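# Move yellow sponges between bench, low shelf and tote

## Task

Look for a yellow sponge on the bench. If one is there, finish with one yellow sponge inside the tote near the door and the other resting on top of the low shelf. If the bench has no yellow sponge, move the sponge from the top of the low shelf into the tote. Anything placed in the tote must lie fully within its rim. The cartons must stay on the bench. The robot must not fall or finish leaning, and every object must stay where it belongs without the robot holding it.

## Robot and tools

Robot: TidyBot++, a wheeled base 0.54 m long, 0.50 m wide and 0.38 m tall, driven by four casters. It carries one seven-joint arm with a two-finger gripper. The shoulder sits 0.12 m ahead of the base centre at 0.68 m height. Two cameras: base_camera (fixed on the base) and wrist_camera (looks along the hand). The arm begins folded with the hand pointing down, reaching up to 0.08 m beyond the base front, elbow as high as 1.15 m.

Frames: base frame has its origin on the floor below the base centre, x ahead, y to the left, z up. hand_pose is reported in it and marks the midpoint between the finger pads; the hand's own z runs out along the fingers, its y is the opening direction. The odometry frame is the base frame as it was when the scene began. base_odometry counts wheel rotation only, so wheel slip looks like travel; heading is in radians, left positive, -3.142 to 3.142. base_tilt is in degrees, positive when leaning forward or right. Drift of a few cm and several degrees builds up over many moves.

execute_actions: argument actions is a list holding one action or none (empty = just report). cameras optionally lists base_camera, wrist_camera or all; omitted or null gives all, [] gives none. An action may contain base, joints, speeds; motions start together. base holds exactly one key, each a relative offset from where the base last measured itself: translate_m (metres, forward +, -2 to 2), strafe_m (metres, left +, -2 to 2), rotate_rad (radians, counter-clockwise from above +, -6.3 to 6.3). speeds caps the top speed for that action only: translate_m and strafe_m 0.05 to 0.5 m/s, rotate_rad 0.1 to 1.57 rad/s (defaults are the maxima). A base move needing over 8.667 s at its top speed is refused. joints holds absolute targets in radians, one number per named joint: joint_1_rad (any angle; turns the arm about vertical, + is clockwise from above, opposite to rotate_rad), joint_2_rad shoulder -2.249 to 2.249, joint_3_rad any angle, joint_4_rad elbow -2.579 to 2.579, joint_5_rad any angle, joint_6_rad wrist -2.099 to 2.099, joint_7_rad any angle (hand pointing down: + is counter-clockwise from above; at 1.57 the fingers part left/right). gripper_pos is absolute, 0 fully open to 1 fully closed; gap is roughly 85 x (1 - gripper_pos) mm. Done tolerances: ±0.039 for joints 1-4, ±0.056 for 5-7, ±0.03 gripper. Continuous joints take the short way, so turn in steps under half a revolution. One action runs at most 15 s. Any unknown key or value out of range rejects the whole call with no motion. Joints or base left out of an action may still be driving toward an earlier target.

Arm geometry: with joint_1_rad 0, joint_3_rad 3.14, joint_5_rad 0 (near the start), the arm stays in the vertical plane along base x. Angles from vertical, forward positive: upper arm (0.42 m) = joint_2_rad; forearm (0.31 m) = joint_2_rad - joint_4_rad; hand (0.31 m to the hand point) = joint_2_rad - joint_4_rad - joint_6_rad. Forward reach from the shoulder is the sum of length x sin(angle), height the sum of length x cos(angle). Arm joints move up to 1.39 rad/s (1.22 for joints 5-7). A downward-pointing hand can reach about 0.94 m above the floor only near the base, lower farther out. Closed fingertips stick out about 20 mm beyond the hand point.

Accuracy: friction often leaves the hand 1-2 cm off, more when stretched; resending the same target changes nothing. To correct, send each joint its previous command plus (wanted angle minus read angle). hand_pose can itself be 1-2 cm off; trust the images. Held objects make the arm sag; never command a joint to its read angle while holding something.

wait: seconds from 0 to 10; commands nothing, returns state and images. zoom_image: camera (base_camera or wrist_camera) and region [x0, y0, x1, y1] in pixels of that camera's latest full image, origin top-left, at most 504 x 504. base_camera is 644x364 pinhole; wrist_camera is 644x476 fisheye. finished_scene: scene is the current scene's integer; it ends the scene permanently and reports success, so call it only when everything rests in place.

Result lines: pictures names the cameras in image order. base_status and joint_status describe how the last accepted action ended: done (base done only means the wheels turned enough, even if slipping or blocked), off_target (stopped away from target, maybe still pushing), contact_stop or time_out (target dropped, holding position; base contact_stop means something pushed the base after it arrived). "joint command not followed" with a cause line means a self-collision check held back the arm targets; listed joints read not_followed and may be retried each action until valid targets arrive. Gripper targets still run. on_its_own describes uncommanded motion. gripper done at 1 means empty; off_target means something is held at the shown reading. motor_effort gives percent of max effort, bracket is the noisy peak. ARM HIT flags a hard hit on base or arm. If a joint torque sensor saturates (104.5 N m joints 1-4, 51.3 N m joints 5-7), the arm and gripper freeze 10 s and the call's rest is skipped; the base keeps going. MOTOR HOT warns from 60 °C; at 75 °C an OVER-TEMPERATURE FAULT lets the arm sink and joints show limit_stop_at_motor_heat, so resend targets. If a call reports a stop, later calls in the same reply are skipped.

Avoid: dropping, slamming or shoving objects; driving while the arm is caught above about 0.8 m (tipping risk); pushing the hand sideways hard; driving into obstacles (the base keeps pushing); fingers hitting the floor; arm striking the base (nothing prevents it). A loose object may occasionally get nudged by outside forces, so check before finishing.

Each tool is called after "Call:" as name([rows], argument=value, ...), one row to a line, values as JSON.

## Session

Call:
execute_actions(actions=[])

Scene clock: 0.00 s.
base_odometry: x=+0.000 y=+0.000 heading=+0.000 (m, m, rad; odometry frame)
base_tilt: forward=-0.1 right=-0.2 (deg)
base_status: not commanded
joint_positions: joint_1_rad=+0.010 joint_2_rad=-0.334 joint_3_rad=+3.116 joint_4_rad=-2.510 joint_5_rad=-0.054 joint_6_rad=-0.858 joint_7_rad=+1.553 gripper_pos=+0.000
joint_status: not commanded
motor_effort: joint_1_rad=+0 joint_2_rad=-1 joint_3_rad=+0 joint_4_rad=+10 joint_5_rad=+0 joint_6_rad=+0 joint_7_rad=+0 (%)
hand_pose: x=+0.2728 y=+0.0154 z=+0.5912 quat_wxyz=(-0.018, +0.998, -0.018, +0.054) (m; base frame)
pictures: base_camera, wrist_camera
Images, in order (width x height): base_camera 644x364, wrist_camera 644x476.

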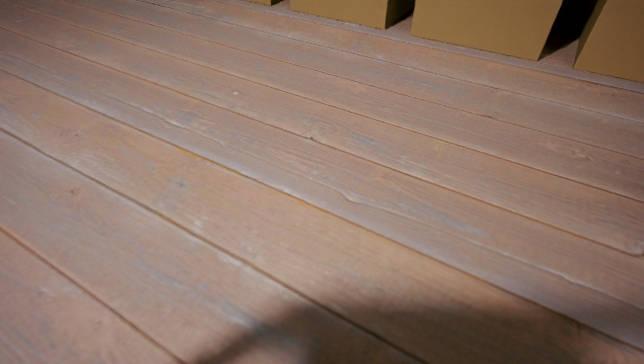

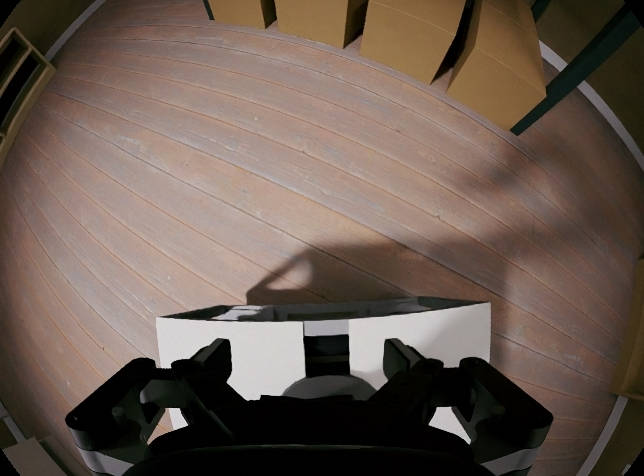

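Call:
execute_actions([
  {"base":{"rotate_rad":-0.55},"joints":{"joint_2_rad":0.4,"joint_3_rad":3.16,"joint_4_rad":-0.3,"joint_5_rad":0.02,"joint_6_rad":-1.3}},
])

Scene clock: 3.33 s.
base_odometry: x=+0.000 y=+0.000 heading=-0.549 (m, m, rad; odometry frame)
base_tilt: forward=-0.1 right=-0.2 (deg)
base_status: done
joint_positions: joint_1_rad=+0.010 joint_2_rad=+0.384 joint_3_rad=+3.146 joint_4_rad=-0.319 joint_5_rad=-0.014 joint_6_rad=-1.280 joint_7_rad=+1.553 gripper_pos=+0.000
joint_status: all done
motor_effort: joint_1_rad=+0(1) joint_2_rad=-30(31) joint_3_rad=-1(1) joint_4_rad=+14(19) joint_5_rad=+0(1) joint_6_rad=+7(7) joint_7_rad=+0(0) (%)
hand_pose: x=+0.7654 y=-0.0031 z=+1.1865 quat_wxyz=(-0.007, +0.837, -0.011, +0.547) (m; base frame)
pictures: base_camera, wrist_camera
Images, in order (width x height): base_camera 644x364, wrist_camera 644x476.

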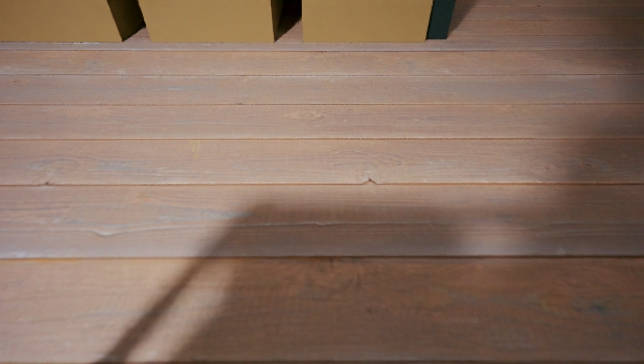

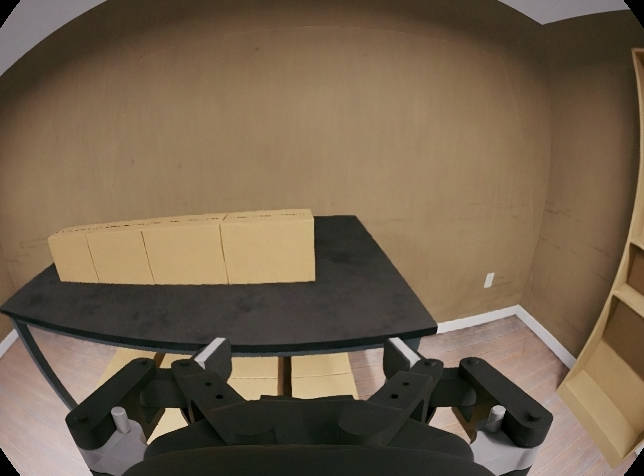

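Call:
execute_actions([
  {"base":{"translate_m":0.66},"joints":{"joint_2_rad":0.45,"joint_4_rad":-0.65,"joint_5_rad":-0.7,"joint_6_rad":-0.8}},
])

Scene clock: 6.13 s.
base_odometry: x=+0.563 y=-0.345 heading=-0.550 (m, m, rad; odometry frame)
base_tilt: forward=-0.1 right=-0.2 (deg)
base_status: done
joint_positions: joint_1_rad=+0.010 joint_2_rad=+0.450 joint_3_rad=+3.150 joint_4_rad=-0.634 joint_5_rad=-0.670 joint_6_rad=-0.816 joint_7_rad=+1.553 gripper_pos=+0.000
joint_status: all done
motor_effort: joint_1_rad=+0(2) joint_2_rad=-37(41) joint_3_rad=-2(2) joint_4_rad=+18(20) joint_5_rad=-3(4) joint_6_rad=+7(8) joint_7_rad=+0(0) (%)
hand_pose: x=+0.8542 y=+0.1306 z=+1.1497 quat_wxyz=(-0.324, +0.768, -0.057, +0.549) (m; base frame)
pictures: base_camera, wrist_camera
Images, in order (width x height): base_camera 644x364, wrist_camera 644x476.

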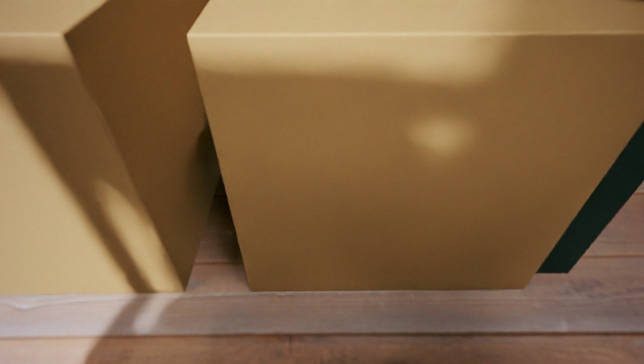

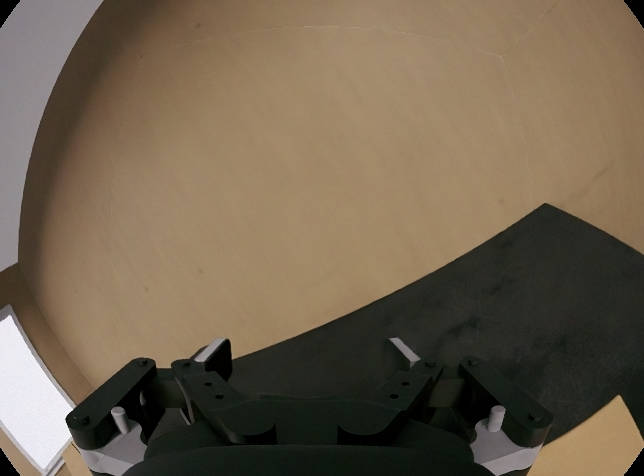

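Roll the camera to the lower-left side.

Call:
execute_actions([
  {"base":{"translate_m":0.07},"joints":{"joint_7_rad":4.3}},
], cameras=["wrist_camera"])

Scene clock: 8.90 s.
base_odometry: x=+0.622 y=-0.382 heading=-0.551 (m, m, rad; odometry frame)
base_tilt: forward=-0.1 right=-0.2 (deg)
base_status: done
joint_positions: joint_1_rad=+0.010 joint_2_rad=+0.455 joint_3_rad=+3.150 joint_4_rad=-0.635 joint_5_rad=-0.670 joint_6_rad=-0.815 joint_7_rad=+4.282 gripper_pos=+0.000
joint_status: all done
motor_effort: joint_1_rad=+0(2) joint_2_rad=-36(41) joint_3_rad=-2(3) joint_4_rad=+18(19) joint_5_rad=-3(4) joint_6_rad=+6(7) joint_7_rad=+0(0) (%)
hand_pose: x=+0.8565 y=+0.1305 z=+1.1456 quat_wxyz=(+0.469, +0.214, +0.741, +0.429) (m; base frame)
pictures: wrist_camera
Images, in order (width x height): wrist_camera 644x476.

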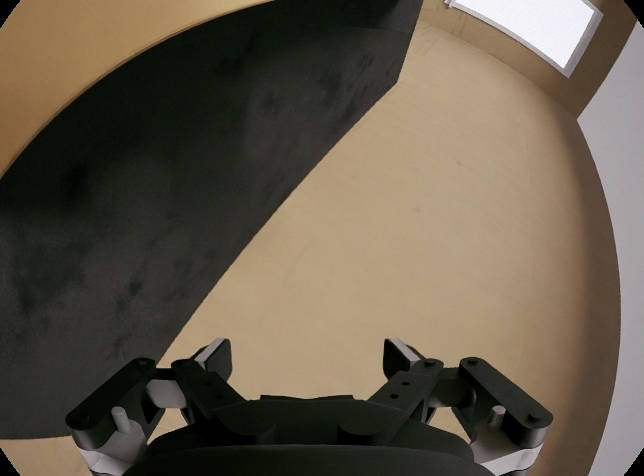

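Call:
execute_actions([
  {"joints":{"joint_2_rad":0.5,"joint_4_rad":-0.8,"joint_5_rad":-0.9,"joint_6_rad":-0.55,"joint_7_rad":3.6}},
], cameras=["wrist_camera"])

Scene clock: 10.33 s.
base_odometry: x=+0.622 y=-0.382 heading=-0.551 (m, m, rad; odometry frame)
base_tilt: forward=-0.1 right=-0.2 (deg)
base_status: not commanded
joint_positions: joint_1_rad=+0.010 joint_2_rad=+0.489 joint_3_rad=+3.151 joint_4_rad=-0.784 joint_5_rad=-0.867 joint_6_rad=-0.568 joint_7_rad=+3.623 gripper_pos=+0.000
joint_status: all done
motor_effort: joint_1_rad=+0(2) joint_2_rad=-36(41) joint_3_rad=-2(3) joint_4_rad=+18(19) joint_5_rad=-4(4) joint_6_rad=+5(7) joint_7_rad=+0(0) (%)
hand_pose: x=+0.9020 y=+0.1163 z=+1.1191 quat_wxyz=(+0.273, +0.502, +0.539, +0.618) (m; base frame)
pictures: wrist_camera
Images, in order (width x height): wrist_camera 644x476.

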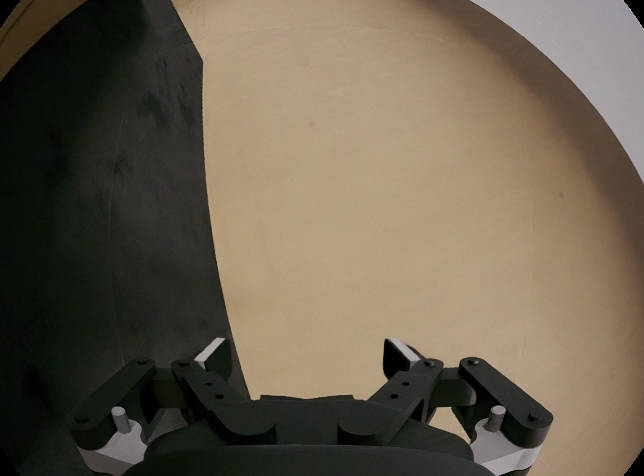

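Call:
execute_actions([
  {"base":{"strafe_m":0.5},"joints":{"joint_2_rad":0.46,"joint_6_rad":-0.65,"joint_7_rad":3.3}},
])

Scene clock: 12.77 s.
base_odometry: x=+0.884 y=+0.044 heading=-0.551 (m, m, rad; odometry frame)
base_tilt: forward=-0.1 right=-0.2 (deg)
base_status: done
joint_positions: joint_1_rad=+0.006 joint_2_rad=+0.472 joint_3_rad=+3.155 joint_4_rad=-0.785 joint_5_rad=-0.868 joint_6_rad=-0.635 joint_7_rad=+3.318 gripper_pos=+0.000
joint_status: all done
motor_effort: joint_1_rad=+0(5) joint_2_rad=-38(40) joint_3_rad=-2(4) joint_4_rad=+19(19) joint_5_rad=-4(4) joint_6_rad=+5(6) joint_7_rad=+0(1) (%)
hand_pose: x=+0.8869 y=+0.1312 z=+1.1170 quat_wxyz=(+0.157, +0.575, +0.478, +0.645) (m; base frame)
pictures: base_camera, wrist_camera
Images, in order (width x height): base_camera 644x364, wrist_camera 644x476.

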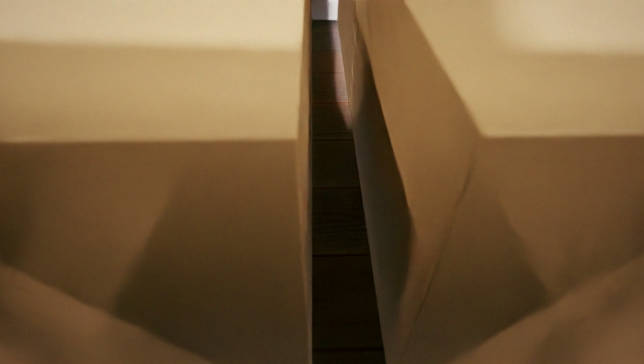

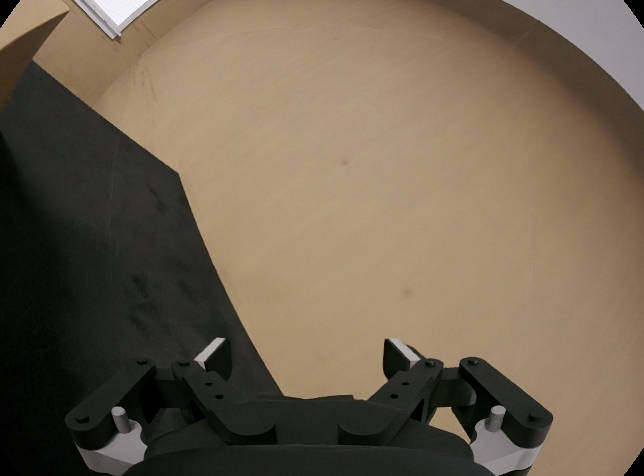

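No sponge on the bench. On to the shelf.

Call:
execute_actions([
  {"base":{"translate_m":-0.8},"joints":{"joint_2_rad":0,"joint_3_rad":3.13,"joint_5_rad":0.03,"joint_7_rad":1.55}},
], cameras=[])

Call:
execute_actions([
  {"base":{"rotate_rad":1.571},"joints":{"joint_4_rad":-1,"joint_6_rad":-1.4}},
])

Scene clock: 16.00 s.
base_odometry: x=+0.203 y=+0.463 heading=-0.551 (m, m, rad; odometry frame)
base_tilt: forward=-0.1 right=-0.2 (deg)
base_status: done
joint_positions: joint_1_rad=+0.006 joint_2_rad=-0.009 joint_3_rad=+3.143 joint_4_rad=-0.789 joint_5_rad=+0.002 joint_6_rad=-0.635 joint_7_rad=+1.578 gripper_pos=+0.000
joint_status: all done
motor_effort: joint_1_rad=+0(0) joint_2_rad=-17(44) joint_3_rad=-1(3) joint_4_rad=+16(21) joint_5_rad=+0(3) joint_6_rad=+7(8) joint_7_rad=+0(1) (%)
hand_pose: x=+0.6436 y=-0.0026 z=+1.3745 quat_wxyz=(+0.006, +0.650, +0.000, +0.760) (m; base frame)
pictures: none
No camera images: the call's "cameras" was empty. Leave "cameras" out to get every camera's image.

Scene clock: 18.33 s.
base_odometry: x=+0.203 y=+0.463 heading=+1.019 (m, m, rad; odometry frame)
base_tilt: forward=-0.1 right=-0.2 (deg)
base_status: done
joint_positions: joint_1_rad=+0.006 joint_2_rad=+0.014 joint_3_rad=+3.130 joint_4_rad=-0.994 joint_5_rad=+0.002 joint_6_rad=-1.391 joint_7_rad=+1.578 gripper_pos=+0.000
joint_status: all done
motor_effort: joint_1_rad=+0(3) joint_2_rad=-19(24) joint_3_rad=-1(3) joint_4_rad=+16(18) joint_5_rad=+0(1) joint_6_rad=+6(8) joint_7_rad=+0(0) (%)
hand_pose: x=+0.6013 y=+0.0035 z=+1.0408 quat_wxyz=(+0.001, +0.932, +0.006, +0.363) (m; base frame)
pictures: base_camera, wrist_camera
Images, in order (width x height): base_camera 644x364, wrist_camera 644x476.

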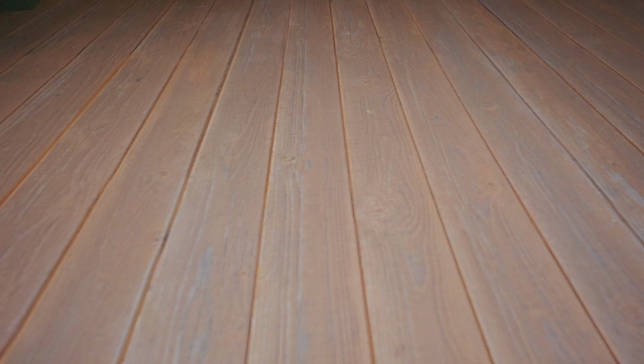

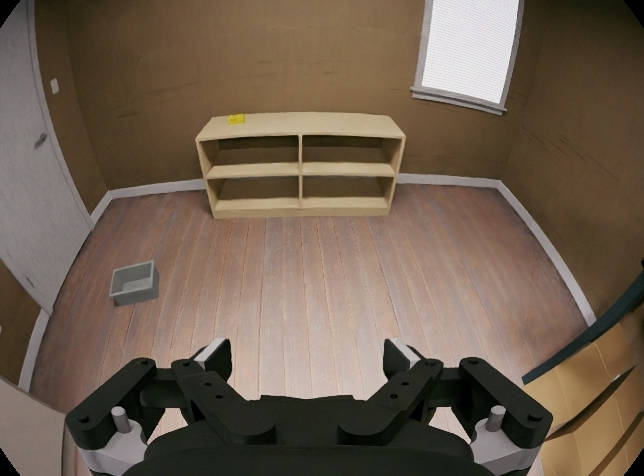

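Call:
execute_actions([
  {"base":{"translate_m":1.45},"joints":{"joint_2_rad":0.35,"joint_4_rad":-1.05,"joint_6_rad":-1.74}},
])

Call:
execute_actions([
  {"base":{"strafe_m":0.45}},
])

Scene clock: 22.73 s.
base_odometry: x=+0.961 y=+1.699 heading=+1.020 (m, m, rad; odometry frame)
base_tilt: forward=-0.1 right=-0.2 (deg)
base_status: done
joint_positions: joint_1_rad=+0.006 joint_2_rad=+0.356 joint_3_rad=+3.130 joint_4_rad=-1.038 joint_5_rad=+0.002 joint_6_rad=-1.721 joint_7_rad=+1.578 gripper_pos=+0.000
joint_status: all done
motor_effort: joint_1_rad=+0(1) joint_2_rad=-30(35) joint_3_rad=-1(1) joint_4_rad=+15(18) joint_5_rad=+0(1) joint_6_rad=+0(6) joint_7_rad=-1(0) (%)
hand_pose: x=+0.5831 y=+0.0025 z=+0.8207 quat_wxyz=(-0.001, +1.000, +0.006, +0.014) (m; base frame)
pictures: base_camera, wrist_camera
Images, in order (width x height): base_camera 644x364, wrist_camera 644x476.

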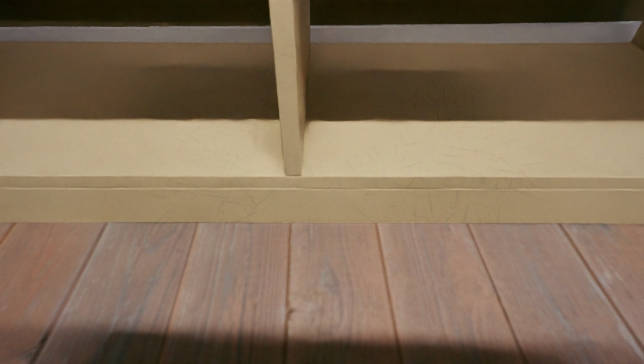

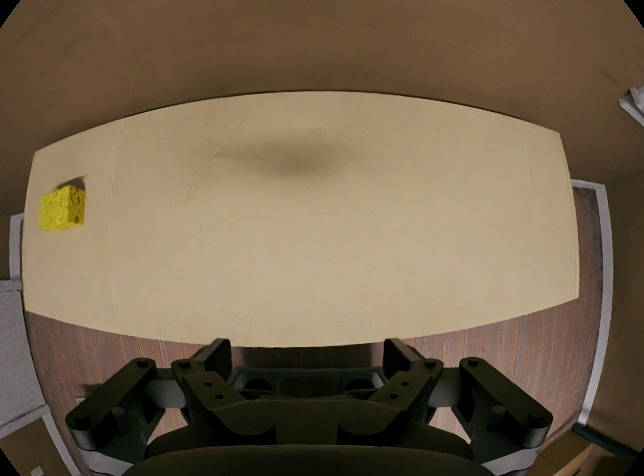

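Scene clock: 25.00 s.
base_odometry: x=+0.577 y=+1.935 heading=+1.020 (m, m, rad; odometry frame)
base_tilt: forward=-0.1 right=-0.2 (deg)
base_status: done
joint_positions: joint_1_rad=+0.006 joint_2_rad=+0.355 joint_3_rad=+3.129 joint_4_rad=-1.038 joint_5_rad=+0.003 joint_6_rad=-1.722 joint_7_rad=+1.578 gripper_pos=+0.000
joint_status: not commanded
motor_effort: joint_1_rad=+0(4) joint_2_rad=-31(31) joint_3_rad=-1(1) joint_4_rad=+15(15) joint_5_rad=+0(1) joint_6_rad=+0(1) joint_7_rad=+0(0) (%)
hand_pose: x=+0.5828 y=+0.0028 z=+0.8207 quat_wxyz=(-0.001, +1.000, +0.007, +0.013) (m; base frame)
pictures: base_camera, wrist_camera
Images, in order (width x height): base_camera 644x364, wrist_camera 644x476.

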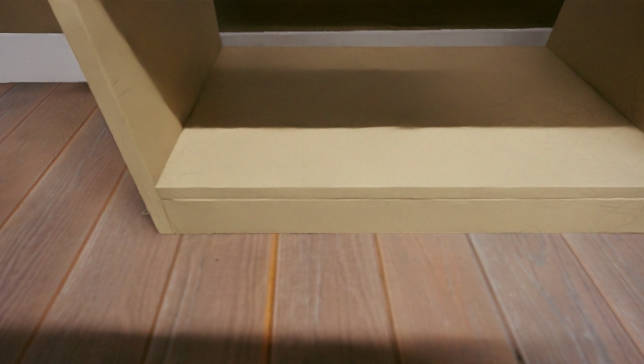

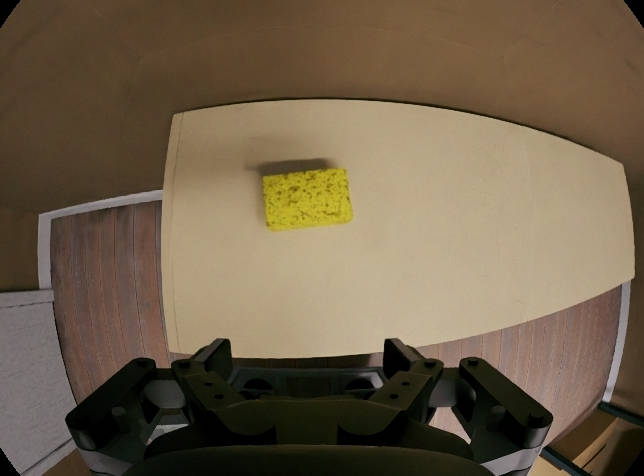

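Call:
execute_actions([
  {"base":{"translate_m":0.125},"joints":{"joint_2_rad":0.38,"joint_4_rad":-1.375,"joint_6_rad":-1.39,"joint_7_rad":3.28}},
], cameras=["wrist_camera"])

Scene clock: 27.03 s.
base_odometry: x=+0.643 y=+2.042 heading=+1.020 (m, m, rad; odometry frame)
base_tilt: forward=-0.1 right=-0.2 (deg)
base_status: done
joint_positions: joint_1_rad=+0.006 joint_2_rad=+0.370 joint_3_rad=+3.129 joint_4_rad=-1.358 joint_5_rad=+0.003 joint_6_rad=-1.408 joint_7_rad=+3.258 gripper_pos=+0.000
joint_status: all done
motor_effort: joint_1_rad=+0(1) joint_2_rad=-31(33) joint_3_rad=-1(2) joint_4_rad=+16(16) joint_5_rad=+0(0) joint_6_rad=+0(2) joint_7_rad=+0(0) (%)
hand_pose: x=+0.5831 y=+0.0033 z=+0.7139 quat_wxyz=(+0.002, +0.662, +0.749, +0.003) (m; base frame)
pictures: wrist_camera
Images, in order (width x height): wrist_camera 644x476.

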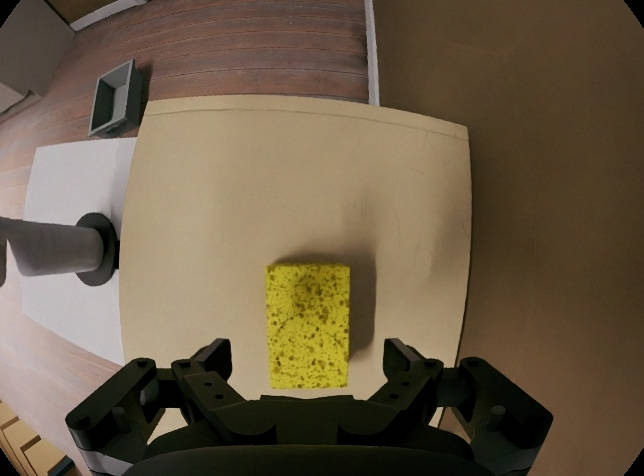

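Call:
execute_actions([
  {"joints":{"joint_2_rad":0.44,"joint_4_rad":-1.572,"joint_6_rad":-1.132}},
], cameras=["wrist_camera"])

Call:
execute_actions([
  {"joints":{"gripper_pos":1}},
], cameras=["wrist_camera"])

Call:
execute_actions([
  {"base":{"translate_m":-0.2},"joints":{"joint_2_rad":0.25,"joint_6_rad":-1.3}},
], cameras=["wrist_camera"])

Call:
execute_actions([
  {"joints":{"joint_1_rad":-1.85,"joint_7_rad":1.57}},
], cameras=["wrist_camera"])

Scene clock: 28.33 s.
base_odometry: x=+0.643 y=+2.042 heading=+1.020 (m, m, rad; odometry frame)
base_tilt: forward=-0.1 right=-0.2 (deg)
base_status: not commanded
joint_positions: joint_1_rad=+0.006 joint_2_rad=+0.439 joint_3_rad=+3.129 joint_4_rad=-1.558 joint_5_rad=+0.003 joint_6_rad=-1.150 joint_7_rad=+3.258 gripper_pos=+0.000
joint_status: all done
motor_effort: joint_1_rad=+0(0) joint_2_rad=-32(33) joint_3_rad=-1(1) joint_4_rad=+14(15) joint_5_rad=+0(0) joint_6_rad=+0(0) joint_7_rad=+0(0) (%)
hand_pose: x=+0.5824 y=+0.0036 z=+0.6217 quat_wxyz=(-0.003, +0.662, +0.750, -0.001) (m; base frame)
pictures: wrist_camera
Images, in order (width x height): wrist_camera 644x476.

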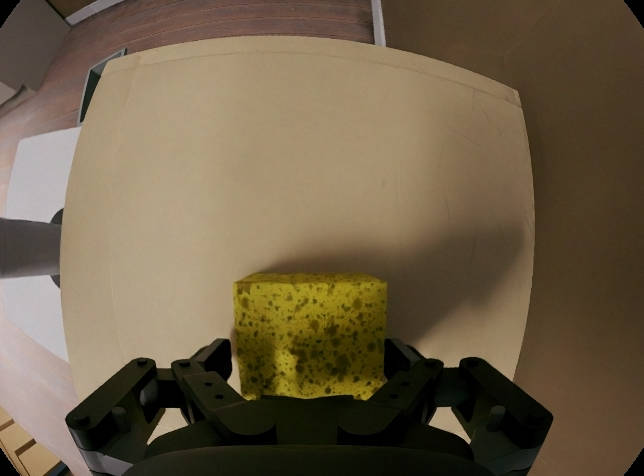

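Scene clock: 29.43 s.
base_odometry: x=+0.643 y=+2.042 heading=+1.020 (m, m, rad; odometry frame)
base_tilt: forward=-0.1 right=-0.2 (deg)
base_status: not commanded
joint_positions: joint_1_rad=+0.006 joint_2_rad=+0.435 joint_3_rad=+3.129 joint_4_rad=-1.558 joint_5_rad=+0.003 joint_6_rad=-1.150 joint_7_rad=+3.258 gripper_pos=+0.383
joint_status: gripper_pos off_target (ended at +0.383, target +1.000)
motor_effort: joint_1_rad=+0(0) joint_2_rad=-31(33) joint_3_rad=-1(1) joint_4_rad=+13(14) joint_5_rad=+0(0) joint_6_rad=+0(2) joint_7_rad=-1(0) (%)
hand_pose: x=+0.5824 y=+0.0036 z=+0.6232 quat_wxyz=(-0.001, +0.662, +0.750, +0.000) (m; base frame)
pictures: wrist_camera
Images, in order (width x height): wrist_camera 644x476.

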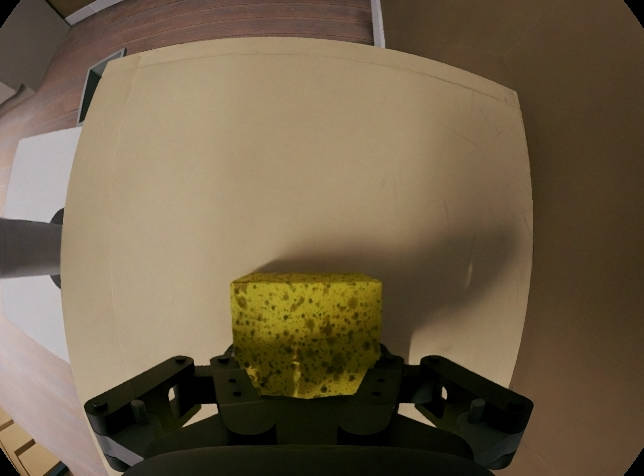

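Scene clock: 31.10 s.
base_odometry: x=+0.538 y=+1.871 heading=+1.020 (m, m, rad; odometry frame)
base_tilt: forward=-0.1 right=-0.2 (deg)
base_status: done
joint_positions: joint_1_rad=+0.006 joint_2_rad=+0.242 joint_3_rad=+3.129 joint_4_rad=-1.560 joint_5_rad=+0.005 joint_6_rad=-1.287 joint_7_rad=+3.258 gripper_pos=+0.383
joint_status: all done
motor_effort: joint_1_rad=+0(4) joint_2_rad=-26(36) joint_3_rad=-1(3) joint_4_rad=+15(16) joint_5_rad=+0(1) joint_6_rad=+1(1) joint_7_rad=+0(1) (%)
hand_pose: x=+0.5419 y=+0.0026 z=+0.7075 quat_wxyz=(+0.020, +0.661, +0.750, +0.017) (m; base frame)
pictures: wrist_camera
Images, in order (width x height): wrist_camera 644x476.

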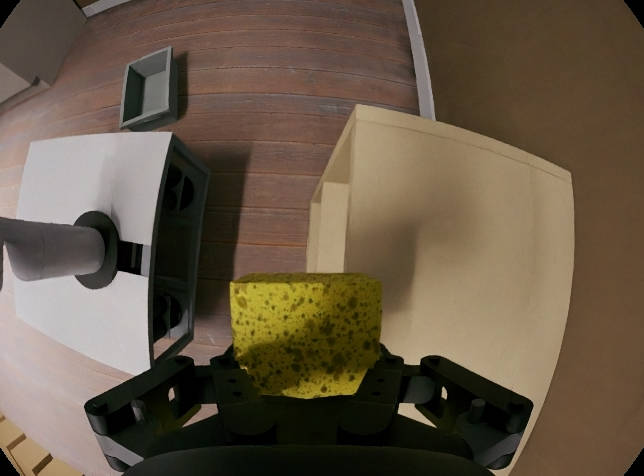

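Scene clock: 34.10 s.
base_odometry: x=+0.538 y=+1.871 heading=+1.020 (m, m, rad; odometry frame)
base_tilt: forward=-0.1 right=-0.2 (deg)
base_status: not commanded
joint_positions: joint_1_rad=-1.831 joint_2_rad=+0.242 joint_3_rad=+3.129 joint_4_rad=-1.560 joint_5_rad=+0.005 joint_6_rad=-1.287 joint_7_rad=+1.609 gripper_pos=+0.383
joint_status: all done
motor_effort: joint_1_rad=+0(2) joint_2_rad=-26(28) joint_3_rad=-1(2) joint_4_rad=+15(16) joint_5_rad=+0(0) joint_6_rad=+1(0) joint_7_rad=+0(0) (%)
hand_pose: x=+0.0053 y=+0.4074 z=+0.7073 quat_wxyz=(-0.020, +0.588, +0.808, +0.017) (m; base frame)
pictures: wrist_camera
Images, in order (width x height): wrist_camera 644x476.

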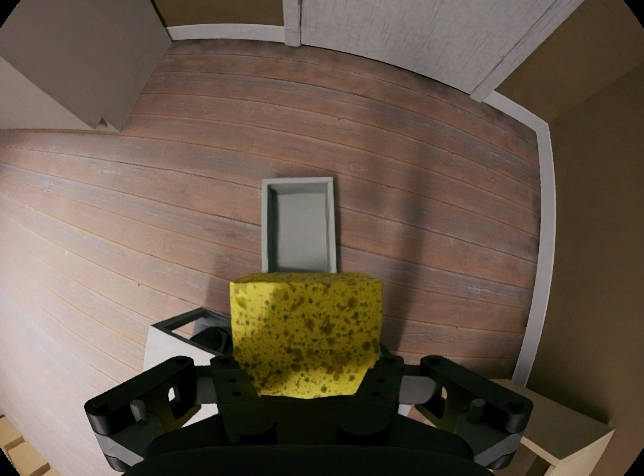

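Call:
execute_actions([
  {"joints":{"joint_1_rad":-1.89,"joint_2_rad":1.24,"joint_4_rad":-1.37,"joint_6_rad":-0.5,"joint_7_rad":3.16}},
], cameras=["wrist_camera"])

Scene clock: 36.53 s.
base_odometry: x=+0.538 y=+1.871 heading=+1.020 (m, m, rad; odometry frame)
base_tilt: forward=-0.1 right=-0.3 (deg)
base_status: not commanded
joint_positions: joint_1_rad=-1.864 joint_2_rad=+1.240 joint_3_rad=+3.129 joint_4_rad=-1.391 joint_5_rad=+0.005 joint_6_rad=-0.519 joint_7_rad=+3.123 gripper_pos=+0.383
joint_status: all done
motor_effort: joint_1_rad=-1(1) joint_2_rad=-44(47) joint_3_rad=-2(2) joint_4_rad=+8(16) joint_5_rad=+0(0) joint_6_rad=+0(1) joint_7_rad=+0(0) (%)
hand_pose: x=-0.0475 y=+0.5228 z=+0.2330 quat_wxyz=(-0.004, -0.141, +0.990, -0.005) (m; base frame)
pictures: wrist_camera
Images, in order (width x height): wrist_camera 644x476.

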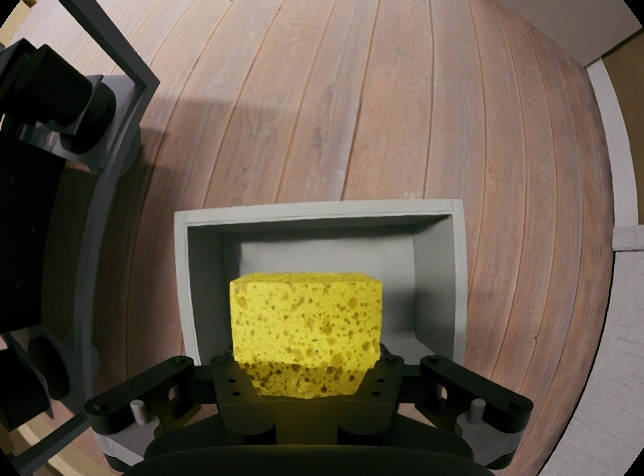

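Call:
execute_actions([
  {"joints":{"joint_2_rad":1.68,"joint_4_rad":-0.99,"joint_6_rad":-0.43}},
], cameras=["wrist_camera"])

Scene clock: 38.53 s.
base_odometry: x=+0.538 y=+1.871 heading=+1.020 (m, m, rad; odometry frame)
base_tilt: forward=-0.1 right=-0.2 (deg)
base_status: not commanded
joint_positions: joint_1_rad=-1.864 joint_2_rad=+1.682 joint_3_rad=+3.129 joint_4_rad=-1.010 joint_5_rad=+0.005 joint_6_rad=-0.449 joint_7_rad=+3.123 gripper_pos=+0.383
joint_status: all done
motor_effort: joint_1_rad=+0(0) joint_2_rad=-46(49) joint_3_rad=-2(2) joint_4_rad=+7(8) joint_5_rad=+0(0) joint_6_rad=+1(0) joint_7_rad=+0(0) (%)
hand_pose: x=-0.0490 y=+0.5288 z=+0.0408 quat_wxyz=(-0.005, -0.138, +0.990, -0.001) (m; base frame)
pictures: wrist_camera
Images, in order (width x height): wrist_camera 644x476.

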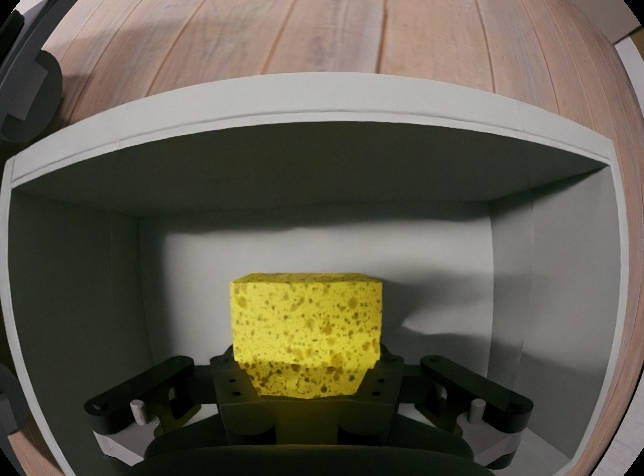

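Call:
execute_actions([
  {"joints":{"gripper_pos":0}},
], cameras=[])

Call:
execute_actions([
  {"joints":{"joint_2_rad":1.24,"joint_4_rad":-1.4,"joint_6_rad":-0.53}},
], cameras=["wrist_camera"])

Scene clock: 39.70 s.
base_odometry: x=+0.538 y=+1.871 heading=+1.020 (m, m, rad; odometry frame)
base_tilt: forward=-0.1 right=-0.3 (deg)
base_status: not commanded
joint_positions: joint_1_rad=-1.864 joint_2_rad=+1.682 joint_3_rad=+3.129 joint_4_rad=-1.010 joint_5_rad=+0.005 joint_6_rad=-0.449 joint_7_rad=+3.123 gripper_pos=+0.000
joint_status: all done
motor_effort: joint_1_rad=+0(0) joint_2_rad=-45(46) joint_3_rad=-2(2) joint_4_rad=+7(7) joint_5_rad=+0(0) joint_6_rad=+0(0) joint_7_rad=+0(0) (%)
hand_pose: x=-0.0490 y=+0.5288 z=+0.0408 quat_wxyz=(-0.005, -0.138, +0.990, -0.001) (m; base frame)
pictures: none
No camera images: the call's "cameras" was empty. Leave "cameras" out to get every camera's image.

Scene clock: 41.33 s.
base_odometry: x=+0.538 y=+1.871 heading=+1.020 (m, m, rad; odometry frame)
base_tilt: forward=-0.1 right=-0.3 (deg)
base_status: not commanded
joint_positions: joint_1_rad=-1.864 joint_2_rad=+1.242 joint_3_rad=+3.129 joint_4_rad=-1.379 joint_5_rad=+0.005 joint_6_rad=-0.512 joint_7_rad=+3.123 gripper_pos=+0.000
joint_status: all done
motor_effort: joint_1_rad=+0(0) joint_2_rad=-45(49) joint_3_rad=-2(2) joint_4_rad=+8(9) joint_5_rad=+0(0) joint_6_rad=+0(1) joint_7_rad=+0(0) (%)
hand_pose: x=-0.0499 y=+0.5308 z=+0.2337 quat_wxyz=(-0.005, -0.141, +0.990, +0.003) (m; base frame)
pictures: wrist_camera
Images, in order (width x height): wrist_camera 644x476.

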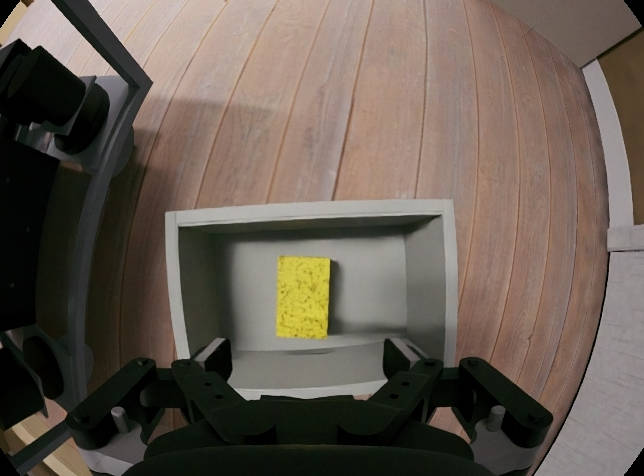

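Call:
finished_scene(scene=2)

The scene is finished: the task was done.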